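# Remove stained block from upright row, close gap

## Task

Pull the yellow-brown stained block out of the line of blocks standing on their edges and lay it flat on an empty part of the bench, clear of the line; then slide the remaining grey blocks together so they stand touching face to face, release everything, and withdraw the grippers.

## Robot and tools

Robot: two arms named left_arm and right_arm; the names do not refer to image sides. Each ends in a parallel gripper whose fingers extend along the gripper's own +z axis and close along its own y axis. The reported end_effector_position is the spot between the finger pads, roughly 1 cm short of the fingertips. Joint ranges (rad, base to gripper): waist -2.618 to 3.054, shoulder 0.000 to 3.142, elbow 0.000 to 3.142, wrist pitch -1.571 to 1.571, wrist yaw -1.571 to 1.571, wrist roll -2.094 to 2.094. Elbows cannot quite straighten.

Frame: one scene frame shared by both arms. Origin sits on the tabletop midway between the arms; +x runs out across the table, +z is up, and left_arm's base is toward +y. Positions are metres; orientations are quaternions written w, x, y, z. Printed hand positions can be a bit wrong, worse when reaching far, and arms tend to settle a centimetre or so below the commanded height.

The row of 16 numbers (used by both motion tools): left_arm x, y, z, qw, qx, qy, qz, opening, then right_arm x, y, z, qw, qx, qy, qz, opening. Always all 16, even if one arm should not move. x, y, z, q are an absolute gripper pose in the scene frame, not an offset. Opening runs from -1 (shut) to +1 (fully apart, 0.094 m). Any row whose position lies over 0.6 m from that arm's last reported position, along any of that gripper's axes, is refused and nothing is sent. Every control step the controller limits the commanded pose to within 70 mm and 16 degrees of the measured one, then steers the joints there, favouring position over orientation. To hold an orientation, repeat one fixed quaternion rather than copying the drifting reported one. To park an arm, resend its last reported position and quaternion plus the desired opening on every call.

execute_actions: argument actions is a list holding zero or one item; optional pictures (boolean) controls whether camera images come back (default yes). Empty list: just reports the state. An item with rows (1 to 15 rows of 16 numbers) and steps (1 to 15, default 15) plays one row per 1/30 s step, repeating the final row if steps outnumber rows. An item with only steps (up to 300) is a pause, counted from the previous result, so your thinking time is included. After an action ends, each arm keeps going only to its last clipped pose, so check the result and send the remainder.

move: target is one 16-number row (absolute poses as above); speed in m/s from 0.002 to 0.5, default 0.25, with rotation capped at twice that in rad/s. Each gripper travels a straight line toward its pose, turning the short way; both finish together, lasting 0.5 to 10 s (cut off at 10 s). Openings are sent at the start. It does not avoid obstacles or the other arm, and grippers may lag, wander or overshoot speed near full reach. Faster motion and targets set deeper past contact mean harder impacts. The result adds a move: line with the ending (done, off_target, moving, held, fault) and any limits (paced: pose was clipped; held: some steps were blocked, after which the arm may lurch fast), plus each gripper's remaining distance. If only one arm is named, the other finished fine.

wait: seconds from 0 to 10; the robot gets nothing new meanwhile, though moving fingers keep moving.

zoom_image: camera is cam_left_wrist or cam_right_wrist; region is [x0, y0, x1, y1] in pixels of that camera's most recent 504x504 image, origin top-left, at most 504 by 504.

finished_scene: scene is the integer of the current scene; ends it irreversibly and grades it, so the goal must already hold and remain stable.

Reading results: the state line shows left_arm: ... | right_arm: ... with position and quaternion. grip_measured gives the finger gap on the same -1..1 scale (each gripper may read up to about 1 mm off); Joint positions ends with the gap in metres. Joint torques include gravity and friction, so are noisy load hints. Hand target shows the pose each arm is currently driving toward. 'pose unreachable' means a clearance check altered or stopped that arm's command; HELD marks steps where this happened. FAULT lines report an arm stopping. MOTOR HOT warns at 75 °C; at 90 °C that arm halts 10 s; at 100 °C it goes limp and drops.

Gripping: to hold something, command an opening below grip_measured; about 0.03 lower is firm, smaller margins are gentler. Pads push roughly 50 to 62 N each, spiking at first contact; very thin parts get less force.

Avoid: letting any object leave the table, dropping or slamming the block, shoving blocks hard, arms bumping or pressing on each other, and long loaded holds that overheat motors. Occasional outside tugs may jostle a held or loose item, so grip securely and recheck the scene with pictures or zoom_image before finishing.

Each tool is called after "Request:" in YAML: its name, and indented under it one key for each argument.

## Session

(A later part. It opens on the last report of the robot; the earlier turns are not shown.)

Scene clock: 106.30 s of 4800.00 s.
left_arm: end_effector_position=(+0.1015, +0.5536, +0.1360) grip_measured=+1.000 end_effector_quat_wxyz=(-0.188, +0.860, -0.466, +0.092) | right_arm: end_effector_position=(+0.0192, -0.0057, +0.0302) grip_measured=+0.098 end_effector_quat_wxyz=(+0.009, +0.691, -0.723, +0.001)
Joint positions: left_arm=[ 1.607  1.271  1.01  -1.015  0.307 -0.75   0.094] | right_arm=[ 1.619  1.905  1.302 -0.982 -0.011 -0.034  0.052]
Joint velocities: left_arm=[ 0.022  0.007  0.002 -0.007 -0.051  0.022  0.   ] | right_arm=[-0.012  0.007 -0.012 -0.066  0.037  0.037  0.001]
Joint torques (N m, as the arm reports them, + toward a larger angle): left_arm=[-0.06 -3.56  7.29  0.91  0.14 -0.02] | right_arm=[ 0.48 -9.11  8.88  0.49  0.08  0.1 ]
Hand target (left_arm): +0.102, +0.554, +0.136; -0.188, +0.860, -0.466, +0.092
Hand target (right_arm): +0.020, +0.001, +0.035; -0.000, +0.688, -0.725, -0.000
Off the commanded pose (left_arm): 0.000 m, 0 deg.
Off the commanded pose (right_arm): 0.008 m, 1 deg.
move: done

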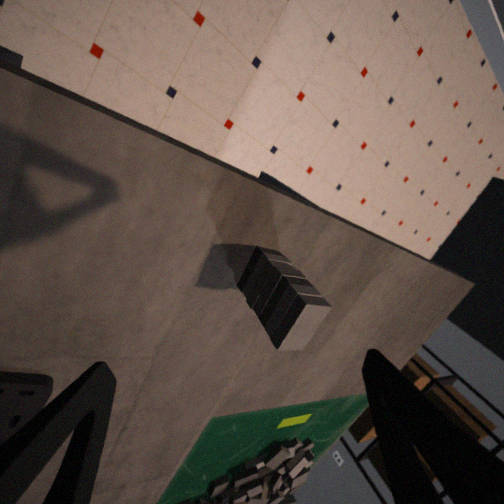

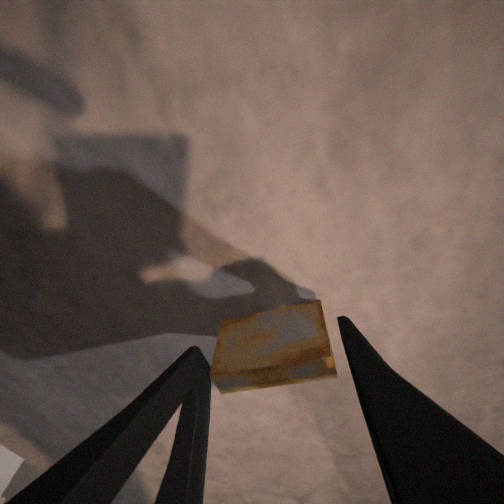

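Request:
move:
  target: [0.1015,0.5536,0.136,-0.188,0.86,-0.466,0.092,1,0.02,0.001,0.035,0,-0.688,0.725,0,-0.16]
  speed: 0.015

Request:
move:
  target: [0.1015,0.5536,0.136,-0.188,0.86,-0.466,0.092,1,0.02,0.01,0.08,0,-0.688,0.725,0,-0.16]
  speed: 0.06

Request:
move:
  target: [0.1015,0.5536,0.136,-0.188,0.86,-0.466,0.092,1,0.022,0.05,0.075,0.442,-0.546,0.575,0.419,-0.16]
  speed: 0.25

Request:
move:
  target: [0.1015,0.5536,0.136,-0.188,0.86,-0.466,0.092,1,0.025,0.09,0.037,0.442,-0.546,0.575,0.419,-0.16]
  speed: 0.04

Request:
move:
  target: [0.1015,0.5536,0.136,-0.188,0.86,-0.466,0.092,1,0.025,0.09,0.018,0.442,-0.546,0.575,0.419,-0.16]
  speed: 0.01

Scene clock: 116.43 s of 4800.00 s.
left_arm: end_effector_position=(+0.1015, +0.5536, +0.1360) grip_measured=+1.000 end_effector_quat_wxyz=(-0.188, +0.860, -0.466, +0.092) | right_arm: end_effector_position=(+0.0191, -0.0062, +0.0301) grip_measured=-0.132 end_effector_quat_wxyz=(+0.010, +0.691, -0.723, +0.001)
Joint positions: left_arm=[ 1.607  1.271  1.01  -1.015  0.307 -0.75   0.094] | right_arm=[ 1.619  1.905  1.302 -0.984 -0.011 -0.033  0.041]
Joint velocities: left_arm=[-0.022 -0.017 -0.022 -0.037  0.022 -0.007  0.   ] | right_arm=[ 0.012 -0.007  0.007 -0.022 -0.081 -0.007 -0.001]
Joint torques (N m, as the arm reports them, + toward a larger angle): left_arm=[-0.08 -3.49  7.24  0.92  0.15  0.02] | right_arm=[ 0.37 -9.1   8.99  0.44  0.11  0.1 ]
Hand target (left_arm): +0.102, +0.554, +0.136; -0.188, +0.860, -0.466, +0.092
Hand target (right_arm): +0.020, +0.001, +0.035; +0.000, +0.688, -0.725, -0.000
Off the commanded pose (left_arm): 0.000 m, 0 deg.
Off the commanded pose (right_arm): 0.009 m, 1 deg.
After step 90, 6.23 s passed at rest.
move: done

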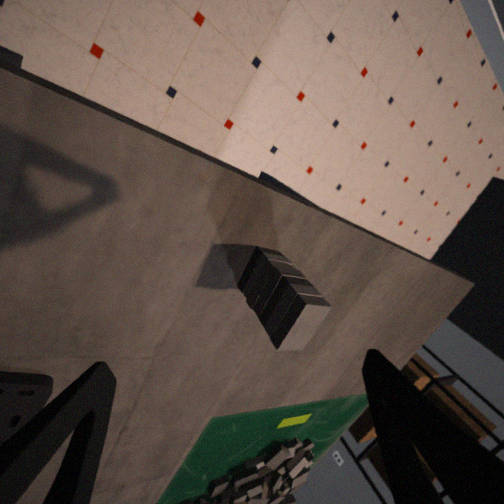

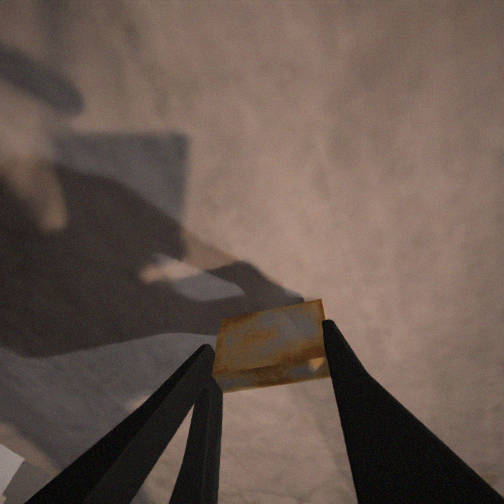

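Scene clock: 117.80 s of 4800.00 s.
left_arm: end_effector_position=(+0.1015, +0.5536, +0.1360) grip_measured=+1.000 end_effector_quat_wxyz=(-0.188, +0.860, -0.466, +0.092) | right_arm: end_effector_position=(+0.0199, +0.0034, +0.0712) grip_measured=-0.132 end_effector_quat_wxyz=(+0.013, +0.690, -0.724, +0.004)
Joint positions: left_arm=[ 1.607  1.271  1.01  -1.015  0.307 -0.75   0.094] | right_arm=[ 1.619  1.905  1.471 -1.162 -0.011 -0.032  0.041]
Joint velocities: left_arm=[ 0.007 -0.012  0.002 -0.007  0.007  0.022  0.   ] | right_arm=[ 0.002  0.002 -0.012 -0.037 -0.051  0.007  0.001]
Joint torques (N m, as the arm reports them, + toward a larger angle): left_arm=[-0.18 -3.46  7.21  0.91  0.18  0.02] | right_arm=[ 0.68 -9.99  9.36  0.39  0.09  0.11]
Hand target (left_arm): +0.102, +0.554, +0.136; -0.188, +0.860, -0.466, +0.092
Hand target (right_arm): +0.020, +0.010, +0.080; +0.000, +0.689, -0.725, -0.000
Off the commanded pose (left_arm): 0.000 m, 0 deg.
Off the commanded pose (right_arm): 0.011 m, 2 deg.
move: off_target (right_arm)

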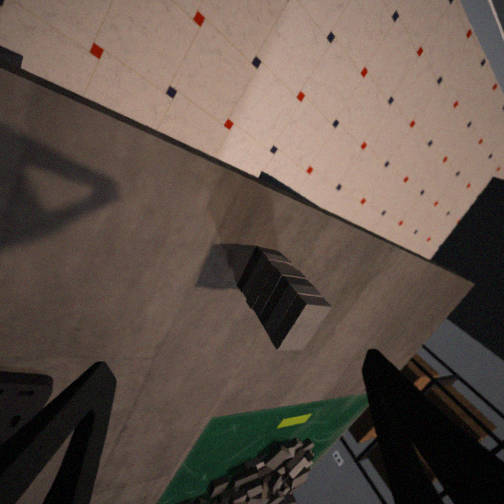

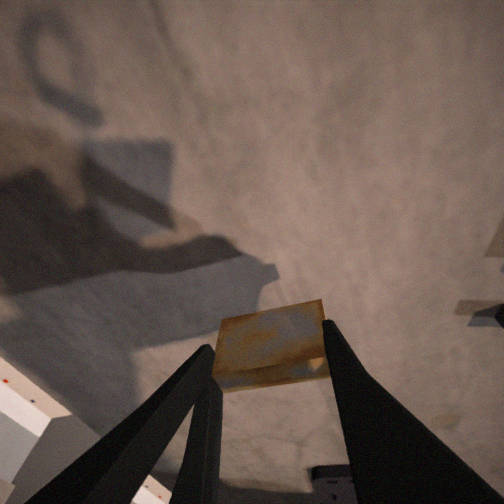

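Scene clock: 121.40 s of 4800.00 s.
left_arm: end_effector_position=(+0.1015, +0.5536, +0.1360) grip_measured=+1.000 end_effector_quat_wxyz=(-0.188, +0.860, -0.466, +0.092) | right_arm: end_effector_position=(+0.0203, +0.0443, +0.0660) grip_measured=-0.132 end_effector_quat_wxyz=(-0.428, +0.565, -0.578, -0.405)
Joint positions: left_arm=[ 1.607  1.271  1.01  -1.015  0.307 -0.75   0.094] | right_arm=[ 1.608  1.741  0.283  1.147 -0.049 -0.031  0.041]
Joint velocities: left_arm=[ 0.002  0.007  0.002 -0.051 -0.007  0.037  0.   ] | right_arm=[ 0.022  0.002 -0.002  0.007 -0.007 -0.022  0.   ]
Joint torques (N m, as the arm reports them, + toward a larger angle): left_arm=[-0.03 -3.47  7.16  0.92  0.17  0.01] | right_arm=[-0.56 -5.84  4.41  2.44 -0.1   0.11]
Hand target (left_arm): +0.102, +0.554, +0.136; -0.188, +0.860, -0.466, +0.092
Hand target (right_arm): +0.022, +0.048, +0.077; -0.440, +0.553, -0.570, -0.420
Off the commanded pose (left_arm): 0.000 m, 0 deg.
Off the commanded pose (right_arm): 0.011 m, 3 deg.
move: off_target (right_arm)

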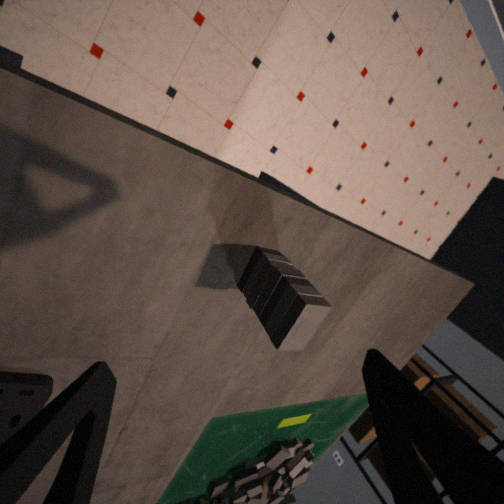

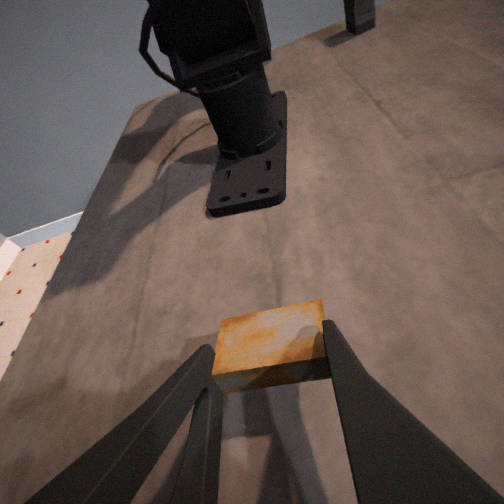

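Scene clock: 123.07 s of 4800.00 s.
left_arm: end_effector_position=(+0.1015, +0.5536, +0.1360) grip_measured=+1.000 end_effector_quat_wxyz=(-0.188, +0.860, -0.466, +0.092) | right_arm: end_effector_position=(+0.0251, +0.0805, +0.0257) grip_measured=-0.132 end_effector_quat_wxyz=(-0.426, +0.560, -0.584, -0.405)
Joint positions: left_arm=[ 1.607  1.271  1.01  -1.015  0.307 -0.75   0.094] | right_arm=[ 1.608  2.066  0.427  1.325 -0.04  -0.018  0.041]
Joint velocities: left_arm=[ 0.007  0.017 -0.012  0.022  0.066  0.037  0.   ] | right_arm=[-0.002  0.017 -0.007  0.022  0.037 -0.051 -0.   ]
Joint torques (N m, as the arm reports them, + toward a larger angle): left_arm=[-0.03 -3.5   7.2   0.92  0.15 -0.01] | right_arm=[ 0.5  -7.38  5.55  2.27  0.04  0.11]
Hand target (left_arm): +0.102, +0.554, +0.136; -0.188, +0.860, -0.466, +0.092
Hand target (right_arm): +0.025, +0.090, +0.038; -0.442, +0.546, -0.575, -0.419
Off the commanded pose (left_arm): 0.000 m, 0 deg.
Off the commanded pose (right_arm): 0.015 m, 3 deg.
move: off_target (right_arm)

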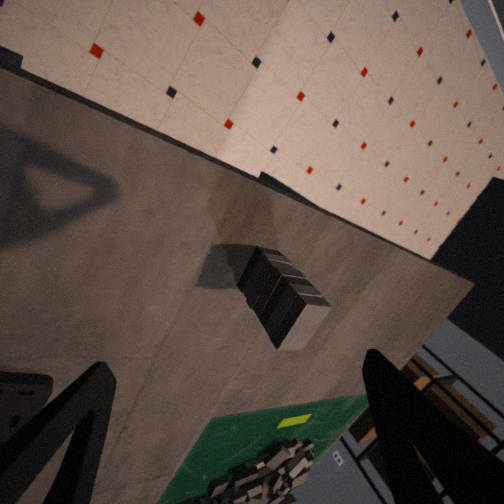

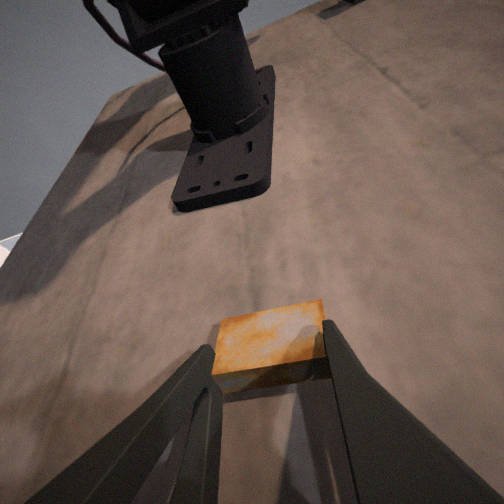

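Scene clock: 125.97 s of 4800.00 s.
left_arm: end_effector_position=(+0.1015, +0.5536, +0.1360) grip_measured=+1.000 end_effector_quat_wxyz=(-0.188, +0.860, -0.466, +0.092) | right_arm: end_effector_position=(+0.0256, +0.0866, +0.0243) grip_measured=-0.132 end_effector_quat_wxyz=(-0.443, +0.544, -0.573, -0.425)
Joint positions: left_arm=[ 1.607  1.271  1.01  -1.015  0.307 -0.75   0.094] | right_arm=[ 1.608  2.168  0.444  1.475 -0.04  -0.006  0.041]
Joint velocities: left_arm=[-0.022  0.002  0.012 -0.022 -0.037 -0.022  0.   ] | right_arm=[ 0.007  0.007 -0.007  0.051  0.066  0.051 -0.001]
Joint torques (N m, as the arm reports them, + toward a larger angle): left_arm=[ 0.   -3.51  7.18  0.89  0.16  0.01] | right_arm=[ 0.57 -6.72  4.44  1.89  0.08  0.01]
Hand target (left_arm): +0.102, +0.554, +0.136; -0.188, +0.860, -0.466, +0.092
Hand target (right_arm): +0.025, +0.090, +0.018; -0.442, +0.546, -0.575, -0.419
Off the commanded pose (left_arm): 0.000 m, 0 deg.
Off the commanded pose (right_arm): 0.007 m, 1 deg.
move: done

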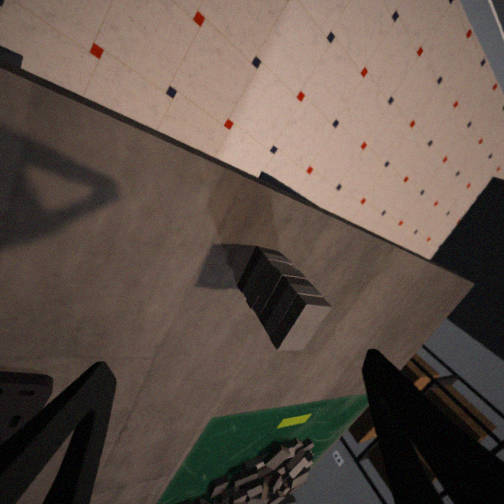

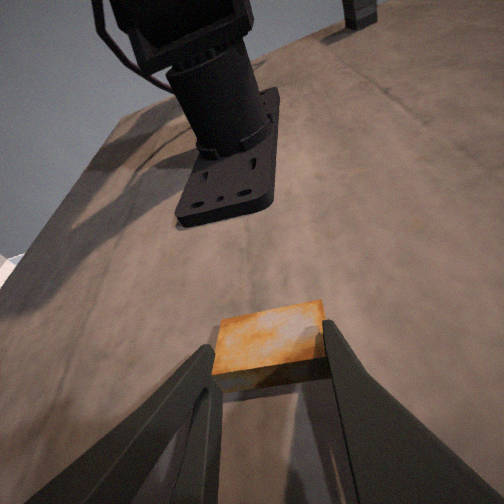

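Request:
move:
  target: [0.1015,0.5536,0.136,-0.188,0.86,-0.466,0.092,1,0.026,0.087,0.022,0.443,-0.544,0.573,0.425,-0.1]
  speed: 0.01

Request:
move:
  target: [0.1015,0.5536,0.136,-0.188,0.86,-0.466,0.092,1,0.026,0.087,0.024,0.443,-0.544,0.573,0.425,0.25]
  speed: 0.01

Request:
move:
  target: [0.1015,0.5536,0.136,-0.188,0.86,-0.466,0.092,1,0.026,0.06,0.1,0.443,-0.544,0.573,0.425,0.25]
  speed: 0.1

Request:
move:
  target: [0.1015,0.5536,0.136,-0.188,0.86,-0.466,0.092,1,0.168,-0.053,0.1,0,0.182,0.983,0,1]
  speed: 0.3

Request:
move:
  target: [0.1015,0.5536,0.136,-0.188,0.86,-0.466,0.092,1,0.168,-0.053,0.05,0,0.182,0.983,0,1]
  speed: 0.05

Scene clock: 138.73 s of 4800.00 s.
left_arm: end_effector_position=(+0.1015, +0.5536, +0.1360) grip_measured=+1.000 end_effector_quat_wxyz=(-0.188, +0.860, -0.466, +0.092) | right_arm: end_effector_position=(+0.0257, +0.0867, +0.0245) grip_measured=-0.097 end_effector_quat_wxyz=(-0.444, +0.543, -0.572, -0.425)
Joint positions: left_arm=[ 1.607  1.271  1.01  -1.015  0.307 -0.75   0.094] | right_arm=[ 1.608  2.169  0.444  1.477 -0.04  -0.006  0.042]
Joint velocities: left_arm=[-0.012 -0.002  0.002  0.007 -0.037 -0.007  0.   ] | right_arm=[ 0.017 -0.002 -0.012 -0.022  0.007 -0.081  0.   ]
Joint torques (N m, as the arm reports them, + toward a larger angle): left_arm=[ 0.01 -3.4   7.26  0.93  0.17  0.  ] | right_arm=[-0.18 -7.35  3.26  2.01 -0.07  0.03]
Hand target (left_arm): +0.102, +0.554, +0.136; -0.188, +0.860, -0.466, +0.092
Hand target (right_arm): +0.026, +0.087, +0.022; -0.443, +0.544, -0.573, -0.425
Off the commanded pose (left_arm): 0.000 m, 0 deg.
Off the commanded pose (right_arm): 0.003 m, 0 deg.
After step 90, 9.07 s passed at rest.
move: done

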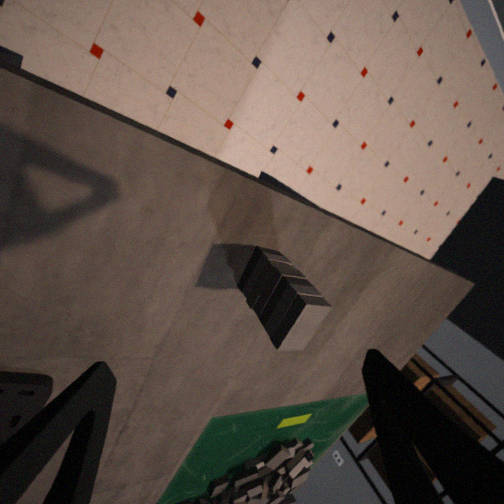

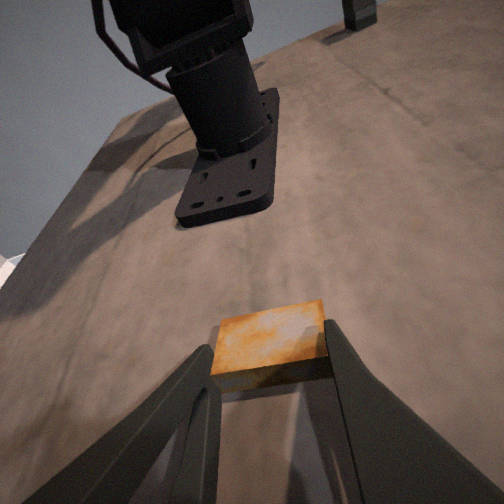

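Scene clock: 139.43 s of 4800.00 s.
left_arm: end_effector_position=(+0.1015, +0.5536, +0.1360) grip_measured=+1.000 end_effector_quat_wxyz=(-0.188, +0.860, -0.466, +0.092) | right_arm: end_effector_position=(+0.0257, +0.0867, +0.0246) grip_measured=+0.248 end_effector_quat_wxyz=(-0.444, +0.543, -0.572, -0.425)
Joint positions: left_arm=[ 1.607  1.271  1.01  -1.015  0.307 -0.75   0.094] | right_arm=[ 1.608  2.169  0.444  1.477 -0.04  -0.006  0.059]
Joint velocities: left_arm=[-0.007  0.007 -0.007  0.037 -0.095  0.007  0.   ] | right_arm=[ 0.007 -0.027  0.002  0.007 -0.007 -0.007 -0.001]
Joint torques (N m, as the arm reports them, + toward a larger angle): left_arm=[ 0.   -3.49  7.29  0.92  0.16 -0.02] | right_arm=[-0.3  -8.39  2.95  1.94 -0.06  0.02]
Hand target (left_arm): +0.102, +0.554, +0.136; -0.188, +0.860, -0.466, +0.092
Hand target (right_arm): +0.026, +0.087, +0.024; -0.443, +0.544, -0.573, -0.425
Off the commanded pose (left_arm): 0.000 m, 0 deg.
Off the commanded pose (right_arm): 0.001 m, 0 deg.
move: done

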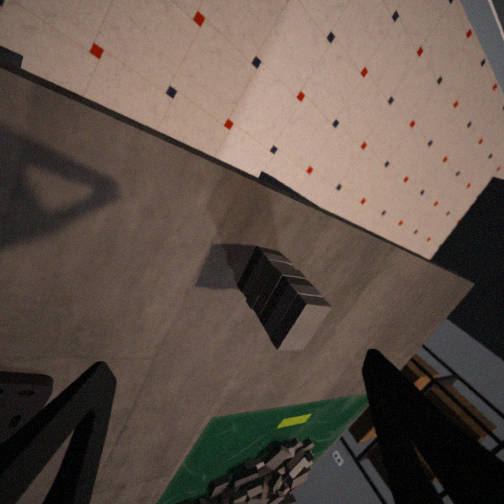

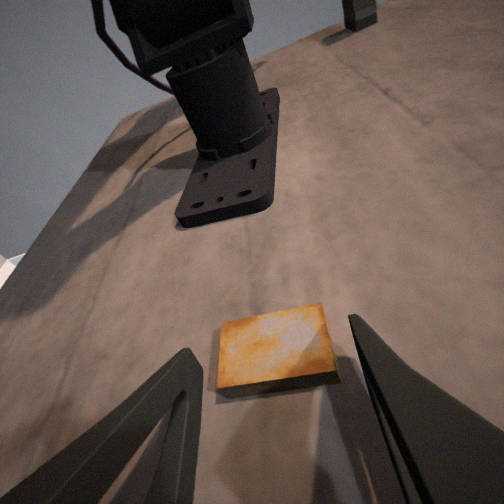

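Scene clock: 140.93 s of 4800.00 s.
left_arm: end_effector_position=(+0.1015, +0.5536, +0.1360) grip_measured=+1.000 end_effector_quat_wxyz=(-0.188, +0.860, -0.466, +0.092) | right_arm: end_effector_position=(+0.0242, +0.0597, +0.0882) grip_measured=+0.248 end_effector_quat_wxyz=(-0.434, +0.549, -0.580, -0.417)
Joint positions: left_arm=[ 1.607  1.271  1.01  -1.015  0.307 -0.75   0.094] | right_arm=[ 1.604  1.684  0.349  1.056 -0.045 -0.006  0.059]
Joint velocities: left_arm=[ 0.012 -0.012  0.002 -0.066  0.051 -0.007  0.   ] | right_arm=[-0.007  0.007  0.002 -0.037 -0.066  0.051  0.001]
Joint torques (N m, as the arm reports them, + toward a larger angle): left_arm=[-0.09 -3.56  7.25  0.94  0.15  0.02] | right_arm=[-0.79 -8.46  4.65  2.03 -0.09  0.01]
Hand target (left_arm): +0.102, +0.554, +0.136; -0.188, +0.860, -0.466, +0.092
Hand target (right_arm): +0.026, +0.060, +0.099; -0.443, +0.544, -0.573, -0.425
Off the commanded pose (left_arm): 0.000 m, 0 deg.
Off the commanded pose (right_arm): 0.012 m, 2 deg.
move: off_target (right_arm)

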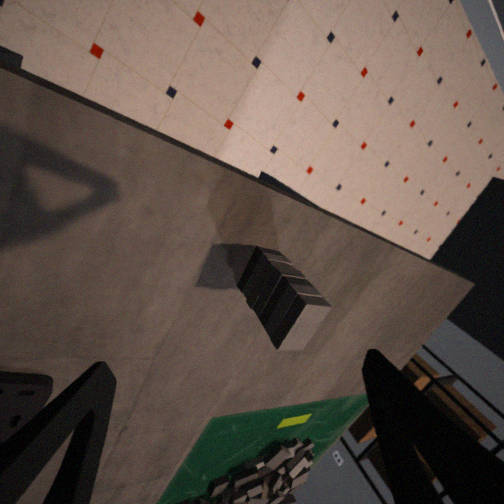

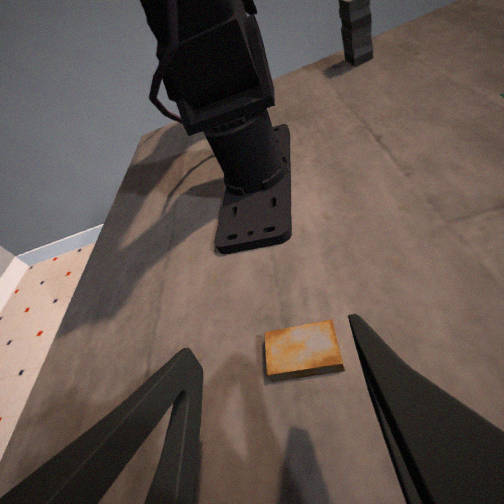

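Scene clock: 145.17 s of 4800.00 s.
left_arm: end_effector_position=(+0.1015, +0.5536, +0.1360) grip_measured=+1.000 end_effector_quat_wxyz=(-0.188, +0.860, -0.466, +0.092) | right_arm: end_effector_position=(+0.1648, -0.0531, +0.0927) grip_measured=+0.998 end_effector_quat_wxyz=(-0.002, +0.182, +0.983, +0.001)
Joint positions: left_arm=[ 1.607  1.271  1.01  -1.015  0.307 -0.75   0.094] | right_arm=[ 1.164  1.825  1.453 -1.199 -0.005  1.403  0.094]
Joint velocities: left_arm=[ 0.002  0.022 -0.012 -0.022 -0.037  0.007  0.   ] | right_arm=[ 0.012 -0.002  0.002  0.051 -0.051 -0.007 -0.   ]
Joint torques (N m, as the arm reports them, + toward a larger angle): left_arm=[-0.03 -3.59  7.19  0.92  0.14  0.  ] | right_arm=[-0.38 -8.75  9.28  0.37 -0.02  0.15]
Hand target (left_arm): +0.102, +0.554, +0.136; -0.188, +0.860, -0.466, +0.092
Hand target (right_arm): +0.168, -0.051, +0.098; -0.000, +0.189, +0.982, +0.003
Off the commanded pose (left_arm): 0.000 m, 0 deg.
Off the commanded pose (right_arm): 0.008 m, 0 deg.
move: done

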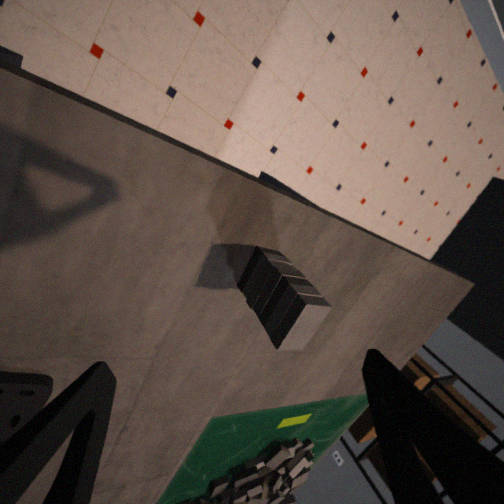

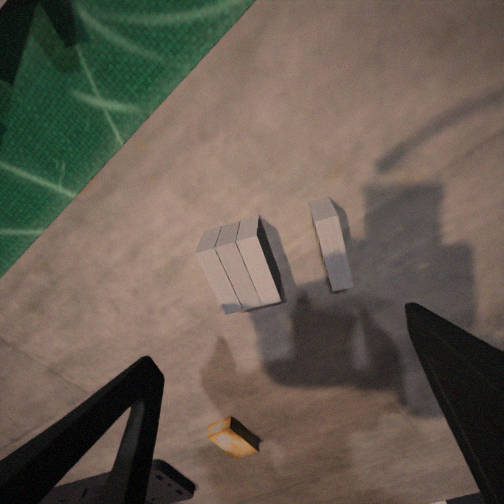

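Scene clock: 146.47 s of 4800.00 s.
left_arm: end_effector_position=(+0.1015, +0.5536, +0.1360) grip_measured=+1.000 end_effector_quat_wxyz=(-0.188, +0.860, -0.466, +0.092) | right_arm: end_effector_position=(+0.1651, -0.0520, +0.0515) grip_measured=+0.998 end_effector_quat_wxyz=(-0.003, +0.182, +0.983, +0.000)
Joint positions: left_arm=[ 1.607  1.271  1.01  -1.015  0.307 -0.75   0.094] | right_arm=[ 1.164  1.863  1.336 -1.045 -0.006  1.403  0.094]
Joint velocities: left_arm=[ 0.002 -0.002 -0.002  0.007 -0.007  0.007  0.   ] | right_arm=[-0.012 -0.022 -0.007  0.007 -0.066 -0.066  0.001]
Joint torques (N m, as the arm reports them, + toward a larger angle): left_arm=[-0.08 -3.5   7.11  0.92  0.13  0.01] | right_arm=[-0.52 -9.05  6.11  0.58  0.03 -0.04]
Hand target (left_arm): +0.102, +0.554, +0.136; -0.188, +0.860, -0.466, +0.092
Hand target (right_arm): +0.168, -0.053, +0.050; -0.000, +0.182, +0.983, -0.000
Off the commanded pose (left_arm): 0.000 m, 0 deg.
Off the commanded pose (right_arm): 0.003 m, 0 deg.
move: done

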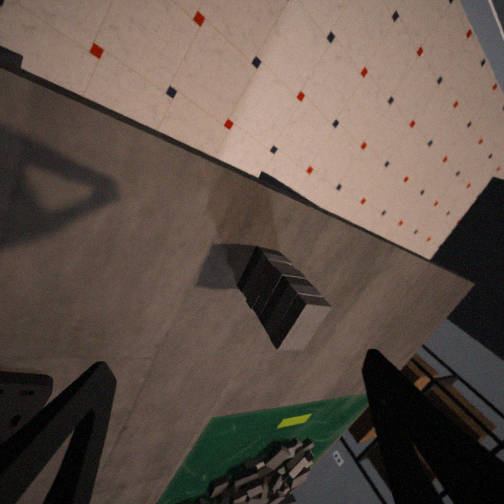

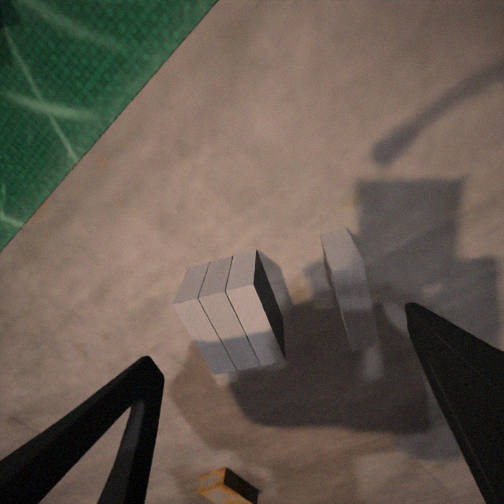

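Well centred. Descend and close.

Request:
move:
  target: [0.1015,0.5536,0.136,-0.188,0.86,-0.466,0.092,1,0.168,-0.053,0.018,0,0.182,0.983,0,1]
  speed: 0.03

Request:
execute_actions:
  actions:
    - {"rows":[[0.1015,0.5536,0.136,-0.188,0.86,-0.466,0.092,1,0.168,-0.053,0.018,0,0.182,0.983,0,0.9],[0.1015,0.5536,0.136,-0.188,0.86,-0.466,0.092,1,0.168,-0.053,0.018,0,0.182,0.983,0,0.8],[0.1015,0.5536,0.136,-0.188,0.86,-0.466,0.092,1,0.168,-0.053,0.018,0,0.182,0.983,0,0.72],[0.1015,0.5536,0.136,-0.188,0.86,-0.466,0.092,1,0.168,-0.053,0.018,0,0.182,0.983,0,0.66],[0.1015,0.5536,0.136,-0.188,0.86,-0.466,0.092,1,0.168,-0.053,0.018,0,0.182,0.983,0,0.62],[0.1015,0.5536,0.136,-0.188,0.86,-0.466,0.092,1,0.168,-0.053,0.018,0,0.182,0.983,0,0.59],[0.1015,0.5536,0.136,-0.188,0.86,-0.466,0.092,1,0.168,-0.053,0.018,0,0.182,0.983,0,0.56],[0.1015,0.5536,0.136,-0.188,0.86,-0.466,0.092,1,0.168,-0.053,0.018,0,0.182,0.983,0,0.53],[0.1015,0.5536,0.136,-0.188,0.86,-0.466,0.092,1,0.168,-0.053,0.018,0,0.182,0.983,0,0.5],[0.1015,0.5536,0.136,-0.188,0.86,-0.466,0.092,1,0.168,-0.053,0.018,0,0.182,0.983,0,0.47],[0.1015,0.5536,0.136,-0.188,0.86,-0.466,0.092,1,0.168,-0.053,0.018,0,0.182,0.983,0,0.44],[0.1015,0.5536,0.136,-0.188,0.86,-0.466,0.092,1,0.168,-0.053,0.018,0,0.182,0.983,0,0.41],[0.1015,0.5536,0.136,-0.188,0.86,-0.466,0.092,1,0.168,-0.053,0.018,0,0.182,0.983,0,0.38],[0.1015,0.5536,0.136,-0.188,0.86,-0.466,0.092,1,0.168,-0.053,0.018,0,0.182,0.983,0,0.35],[0.1015,0.5536,0.136,-0.188,0.86,-0.466,0.092,1,0.168,-0.053,0.018,0,0.182,0.983,0,0.32]]}
  pictures: false

Request:
execute_actions:
  actions:
    - {"rows":[[0.1015,0.5536,0.136,-0.188,0.86,-0.466,0.092,1,0.168,-0.053,0.018,0,0.182,0.983,0,0.29],[0.1015,0.5536,0.136,-0.188,0.86,-0.466,0.092,1,0.168,-0.053,0.018,0,0.182,0.983,0,0.26],[0.1015,0.5536,0.136,-0.188,0.86,-0.466,0.092,1,0.168,-0.053,0.018,0,0.182,0.983,0,0.23],[0.1015,0.5536,0.136,-0.188,0.86,-0.466,0.092,1,0.168,-0.053,0.018,0,0.182,0.983,0,0.2],[0.1015,0.5536,0.136,-0.188,0.86,-0.466,0.092,1,0.168,-0.053,0.018,0,0.182,0.983,0,0.17],[0.1015,0.5536,0.136,-0.188,0.86,-0.466,0.092,1,0.168,-0.053,0.018,0,0.182,0.983,0,0.14],[0.1015,0.5536,0.136,-0.188,0.86,-0.466,0.092,1,0.168,-0.053,0.018,0,0.182,0.983,0,0.11],[0.1015,0.5536,0.136,-0.188,0.86,-0.466,0.092,1,0.168,-0.053,0.018,0,0.182,0.983,0,0.08],[0.1015,0.5536,0.136,-0.188,0.86,-0.466,0.092,1,0.168,-0.053,0.018,0,0.182,0.983,0,0.05],[0.1015,0.5536,0.136,-0.188,0.86,-0.466,0.092,1,0.168,-0.053,0.018,0,0.182,0.983,0,0.02],[0.1015,0.5536,0.136,-0.188,0.86,-0.466,0.092,1,0.168,-0.053,0.018,0,0.182,0.983,0,-0.01],[0.1015,0.5536,0.136,-0.188,0.86,-0.466,0.092,1,0.168,-0.053,0.018,0,0.182,0.983,0,-0.04],[0.1015,0.5536,0.136,-0.188,0.86,-0.466,0.092,1,0.168,-0.053,0.018,0,0.182,0.983,0,-0.06],[0.1015,0.5536,0.136,-0.188,0.86,-0.466,0.092,1,0.168,-0.053,0.018,0,0.182,0.983,0,-0.08],[0.1015,0.5536,0.136,-0.188,0.86,-0.466,0.092,1,0.168,-0.053,0.018,0,0.182,0.983,0,-0.1]]}
  pictures: false

Request:
move:
  target: [0.1015,0.5536,0.136,-0.188,0.86,-0.466,0.092,1,0.168,-0.053,0.018,0,0.182,0.983,0,-0.13]
  speed: 0.03

Scene clock: 179.33 s of 4800.00 s.
left_arm: end_effector_position=(+0.1015, +0.5536, +0.1360) grip_measured=+1.000 end_effector_quat_wxyz=(-0.188, +0.860, -0.466, +0.092) | right_arm: end_effector_position=(+0.1651, -0.0517, +0.0200) grip_measured=+0.998 end_effector_quat_wxyz=(-0.004, +0.182, +0.983, +0.001)
Joint positions: left_arm=[ 1.607  1.271  1.01  -1.015  0.307 -0.75   0.094] | right_arm=[ 1.164  1.904  1.257 -0.926 -0.007  1.403  0.094]
Joint velocities: left_arm=[ 0.002 -0.007 -0.002 -0.081  0.022 -0.007  0.   ] | right_arm=[-0.002 -0.007 -0.007 -0.051  0.037 -0.037 -0.001]
Joint torques (N m, as the arm reports them, + toward a larger angle): left_arm=[ 0.07 -3.44  7.3   0.95  0.19  0.01] | right_arm=[-0.7  -8.95  5.56  0.59  0.09 -0.05]
Hand target (left_arm): +0.102, +0.554, +0.136; -0.188, +0.860, -0.466, +0.092
Hand target (right_arm): +0.168, -0.053, +0.018; +0.000, +0.182, +0.983, -0.000
Off the commanded pose (left_arm): 0.000 m, 0 deg.
Off the commanded pose (right_arm): 0.004 m, 0 deg.
After step 90, 28.43 s passed at rest.
move: done

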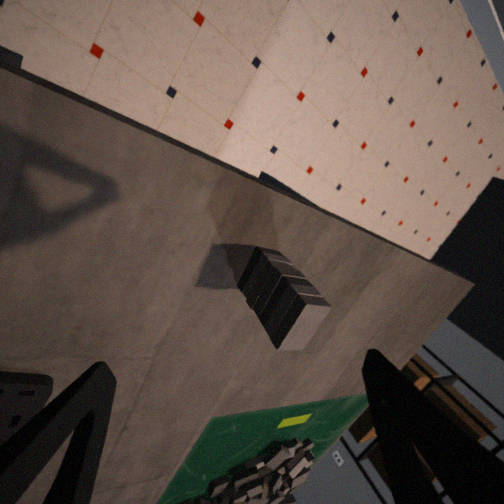

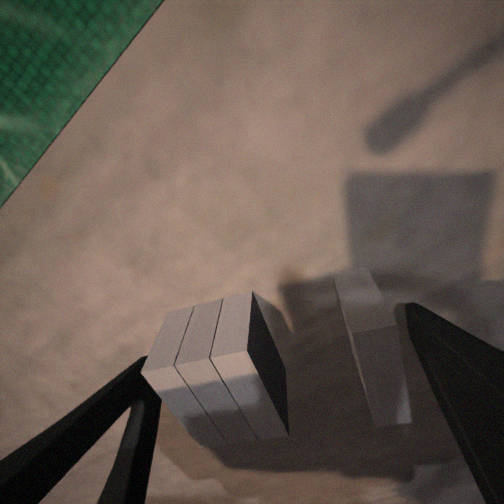

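Scene clock: 179.83 s of 4800.00 s.
left_arm: end_effector_position=(+0.1015, +0.5536, +0.1360) grip_measured=+1.000 end_effector_quat_wxyz=(-0.188, +0.860, -0.466, +0.092) | right_arm: end_effector_position=(+0.1657, -0.0505, +0.0200) grip_measured=+0.337 end_effector_quat_wxyz=(-0.003, +0.182, +0.983, +0.003)
Joint positions: left_arm=[ 1.607  1.271  1.01  -1.015  0.307 -0.75   0.094] | right_arm=[ 1.164  1.904  1.257 -0.92  -0.008  1.403  0.063]
Joint velocities: left_arm=[-0.007 -0.007 -0.002  0.051 -0.007 -0.007  0.   ] | right_arm=[ 0.022 -0.007 -0.002  0.081 -0.022 -0.11  -0.031]
Joint torques (N m, as the arm reports them, + toward a larger angle): left_arm=[-0.03 -3.43  7.29  0.91  0.18  0.01] | right_arm=[-0.71 -9.26  5.66  0.47  0.04 -0.05]
Hand target (left_arm): +0.102, +0.554, +0.136; -0.188, +0.860, -0.466, +0.092
Hand target (right_arm): +0.168, -0.053, +0.018; -0.000, +0.182, +0.983, +0.000
Off the commanded pose (left_arm): 0.000 m, 0 deg.
Off the commanded pose (right_arm): 0.004 m, 1 deg.
Steps of this call (steps 1 to 15: all 15 steps of this action). Readings (end_effector_position):
1: left_arm (+0.1015, +0.5536, +0.1360) | right_arm (+0.1652, -0.0516, +0.0200)
2: left_arm (+0.1015, +0.5536, +0.1360) | right_arm (+0.1652, -0.0515, +0.0200)
4: left_arm (+0.1015, +0.5536, +0.1360) | right_arm (+0.1653, -0.0513, +0.0200)
8: left_arm (+0.1015, +0.5536, +0.1360) | right_arm (+0.1653, -0.0513, +0.0200)
15: the state above

Scene clock: 180.33 s of 4800.00 s.
left_arm: end_effector_position=(+0.1015, +0.5536, +0.1360) grip_measured=+1.000 end_effector_quat_wxyz=(-0.188, +0.860, -0.466, +0.092) | right_arm: end_effector_position=(+0.1676, -0.0471, +0.0200) grip_measured=-0.073 end_effector_quat_wxyz=(-0.001, +0.182, +0.983, +0.011)
Joint positions: left_arm=[ 1.607  1.271  1.01  -1.015  0.307 -0.75   0.094] | right_arm=[ 1.164  1.904  1.257 -0.905 -0.008  1.403  0.044]
Joint velocities: left_arm=[-0.007  0.017 -0.017  0.066 -0.007  0.037  0.   ] | right_arm=[-0.017 -0.017 -0.017  0.007  0.037  0.022 -0.   ]
Joint torques (N m, as the arm reports them, + toward a larger angle): left_arm=[-0.04 -3.47  7.22  0.92  0.16 -0.01] | right_arm=[-0.63 -9.04  5.83  0.4   0.06 -0.06]
Hand target (left_arm): +0.102, +0.554, +0.136; -0.188, +0.860, -0.466, +0.092
Hand target (right_arm): +0.168, -0.053, +0.018; +0.000, +0.182, +0.983, +0.000
Off the commanded pose (left_arm): 0.000 m, 0 deg.
Off the commanded pose (right_arm): 0.006 m, 1 deg.
Steps of this call (steps 1 to 15: all 15 steps of this action). Readings (end_effector_position):
1: left_arm (+0.1015, +0.5536, +0.1360) | right_arm (+0.1660, -0.0501, +0.0200)
2: left_arm (+0.1015, +0.5536, +0.1360) | right_arm (+0.1662, -0.0497, +0.0200)
4: left_arm (+0.1015, +0.5536, +0.1360) | right_arm (+0.1665, -0.0491, +0.0200)
8: left_arm (+0.1015, +0.5536, +0.1360) | right_arm (+0.1671, -0.0481, +0.0200)
15: the state above

Scene clock: 181.27 s of 4800.00 s.
left_arm: end_effector_position=(+0.1015, +0.5536, +0.1360) grip_measured=+1.000 end_effector_quat_wxyz=(-0.188, +0.860, -0.466, +0.092) | right_arm: end_effector_position=(+0.1676, -0.0470, +0.0200) grip_measured=-0.073 end_effector_quat_wxyz=(-0.000, +0.182, +0.983, +0.011)
Joint positions: left_arm=[ 1.607  1.271  1.01  -1.015  0.307 -0.75   0.094] | right_arm=[ 1.164  1.904  1.257 -0.904 -0.008  1.403  0.044]
Joint velocities: left_arm=[ 0.017 -0.007  0.007 -0.051  0.007  0.007  0.   ] | right_arm=[-0.012  0.002  0.002 -0.022  0.037  0.081 -0.001]
Joint torques (N m, as the arm reports them, + toward a larger angle): left_arm=[ 0.03 -3.44  7.31  0.92  0.16  0.02] | right_arm=[-0.7  -9.2   5.82  0.42  0.06 -0.04]
Hand target (left_arm): +0.102, +0.554, +0.136; -0.188, +0.860, -0.466, +0.092
Hand target (right_arm): +0.168, -0.053, +0.018; +0.000, +0.182, +0.983, +0.000
Off the commanded pose (left_arm): 0.000 m, 0 deg.
Off the commanded pose (right_arm): 0.006 m, 1 deg.
move: done

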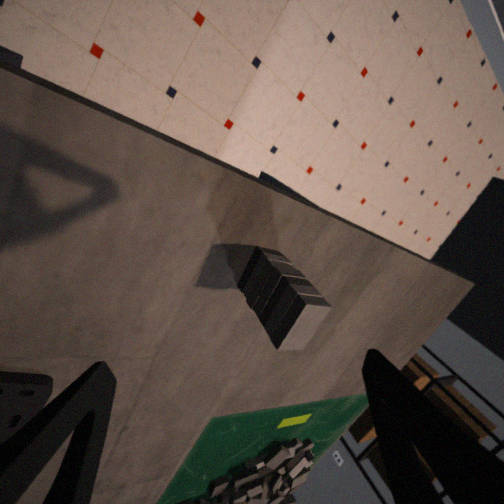

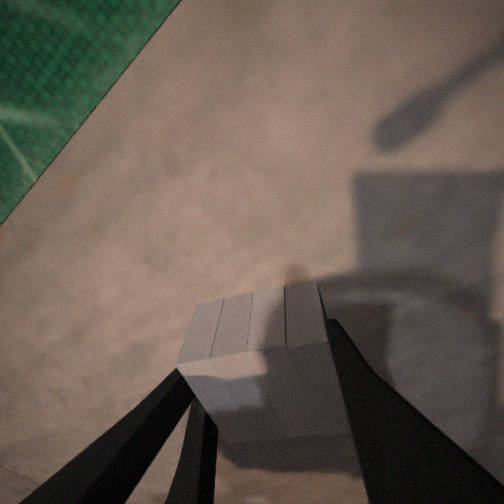

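Request:
move:
  target: [0.1015,0.5536,0.136,-0.188,0.86,-0.466,0.092,1,0.169,-0.049,0.02,0,0.182,0.983,0,0.6]
  speed: 0.01

Request:
move:
  target: [0.1015,0.5536,0.136,-0.188,0.86,-0.466,0.092,1,0.17,-0.046,0.09,0,0.182,0.983,0,0.6]
  speed: 0.06

Request:
move:
  target: [0.1015,0.5536,0.136,-0.188,0.86,-0.466,0.092,1,0.11,-0.12,0.17,0,0.182,0.983,0,0.6]
  speed: 0.25

Scene clock: 194.13 s of 4800.00 s.
left_arm: end_effector_position=(+0.1015, +0.5536, +0.1360) grip_measured=+1.000 end_effector_quat_wxyz=(-0.188, +0.860, -0.466, +0.092) | right_arm: end_effector_position=(+0.1664, -0.0487, +0.0200) grip_measured=+0.598 end_effector_quat_wxyz=(-0.002, +0.182, +0.983, +0.007)
Joint positions: left_arm=[ 1.607  1.271  1.01  -1.015  0.307 -0.75   0.094] | right_arm=[ 1.164  1.904  1.257 -0.913 -0.009  1.403  0.075]
Joint velocities: left_arm=[-0.002  0.017  0.022  0.007 -0.051 -0.022  0.   ] | right_arm=[ 0.002  0.002  0.002 -0.037  0.007 -0.051 -0.001]
Joint torques (N m, as the arm reports them, + toward a larger angle): left_arm=[-0.13 -3.55  7.2   0.93  0.16  0.03] | right_arm=[-0.05 -8.3   7.95  0.35  0.06  0.01]
Hand target (left_arm): +0.102, +0.554, +0.136; -0.188, +0.860, -0.466, +0.092
Hand target (right_arm): +0.169, -0.049, +0.020; +0.000, +0.182, +0.983, +0.000
Off the commanded pose (left_arm): 0.000 m, 0 deg.
Off the commanded pose (right_arm): 0.003 m, 1 deg.
After step 90, 8.57 s passed at rest.
move: done

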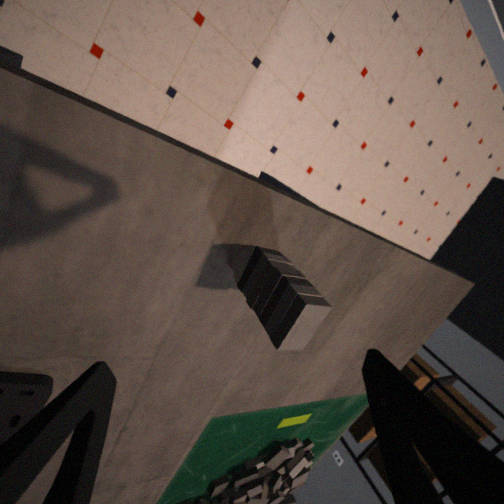

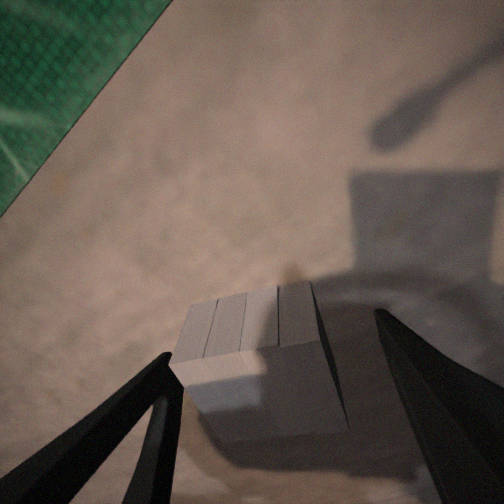

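Scene clock: 195.80 s of 4800.00 s.
left_arm: end_effector_position=(+0.1015, +0.5536, +0.1360) grip_measured=+1.000 end_effector_quat_wxyz=(-0.188, +0.860, -0.466, +0.092) | right_arm: end_effector_position=(+0.1663, -0.0485, +0.0739) grip_measured=+0.598 end_effector_quat_wxyz=(-0.011, +0.182, +0.983, -0.015)
Joint positions: left_arm=[ 1.607  1.271  1.01  -1.015  0.307 -0.75   0.094] | right_arm=[ 1.164  1.888  1.459 -1.178 -0.011  1.403  0.075]
Joint velocities: left_arm=[-0.017  0.007  0.012 -0.051  0.007  0.037  0.   ] | right_arm=[ 0.012 -0.007  0.007  0.037 -0.007 -0.037 -0.   ]
Joint torques (N m, as the arm reports them, + toward a larger angle): left_arm=[ 0.   -3.54  7.21  0.92  0.15 -0.02] | right_arm=[ -0.05 -12.03   9.05   0.28   0.07   0.03]
Hand target (left_arm): +0.102, +0.554, +0.136; -0.188, +0.860, -0.466, +0.092
Hand target (right_arm): +0.170, -0.046, +0.090; +0.000, +0.182, +0.983, +0.000
Off the commanded pose (left_arm): 0.000 m, 0 deg.
Off the commanded pose (right_arm): 0.017 m, 2 deg.
move: off_target (right_arm)

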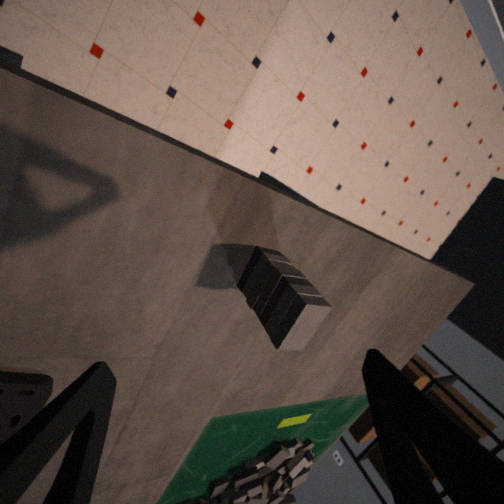

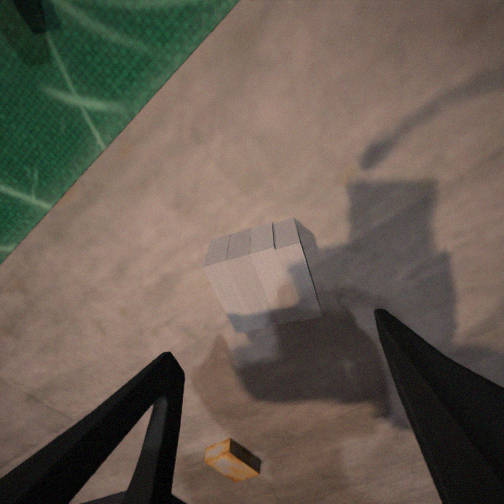

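Scene clock: 196.93 s of 4800.00 s.
left_arm: end_effector_position=(+0.1015, +0.5536, +0.1360) grip_measured=+1.000 end_effector_quat_wxyz=(-0.188, +0.860, -0.466, +0.092) | right_arm: end_effector_position=(+0.1096, -0.1189, +0.1600) grip_measured=+0.598 end_effector_quat_wxyz=(-0.009, +0.180, +0.984, -0.008)
Joint positions: left_arm=[ 1.607  1.271  1.01  -1.015  0.307 -0.75   0.094] | right_arm=[ 1.215  1.518  1.382 -1.454 -0.012  1.449  0.075]
Joint velocities: left_arm=[-0.012  0.002 -0.022  0.022 -0.037  0.007  0.   ] | right_arm=[-0.012  0.002  0.007  0.007  0.007  0.022  0.   ]
Joint torques (N m, as the arm reports them, + toward a larger angle): left_arm=[-0.04 -3.5   7.22  0.93  0.16  0.02] | right_arm=[ 0.7  -7.61  8.73  0.31  0.07  0.15]
Hand target (left_arm): +0.102, +0.554, +0.136; -0.188, +0.860, -0.466, +0.092
Hand target (right_arm): +0.109, -0.120, +0.169; -0.001, +0.182, +0.983, -0.000
Off the commanded pose (left_arm): 0.000 m, 0 deg.
Off the commanded pose (right_arm): 0.010 m, 1 deg.
move: done

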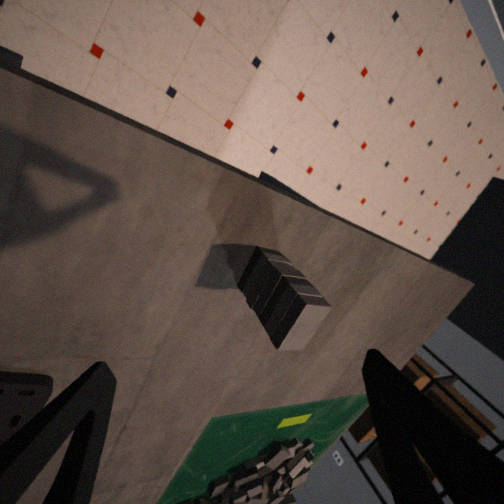

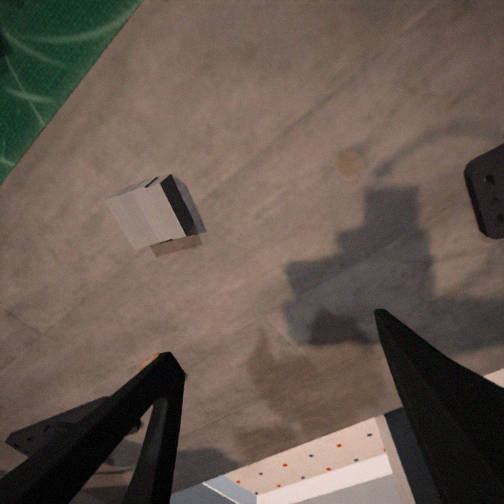

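Request:
finished_scene:
  scene: 2

The scene is finished: the task was done.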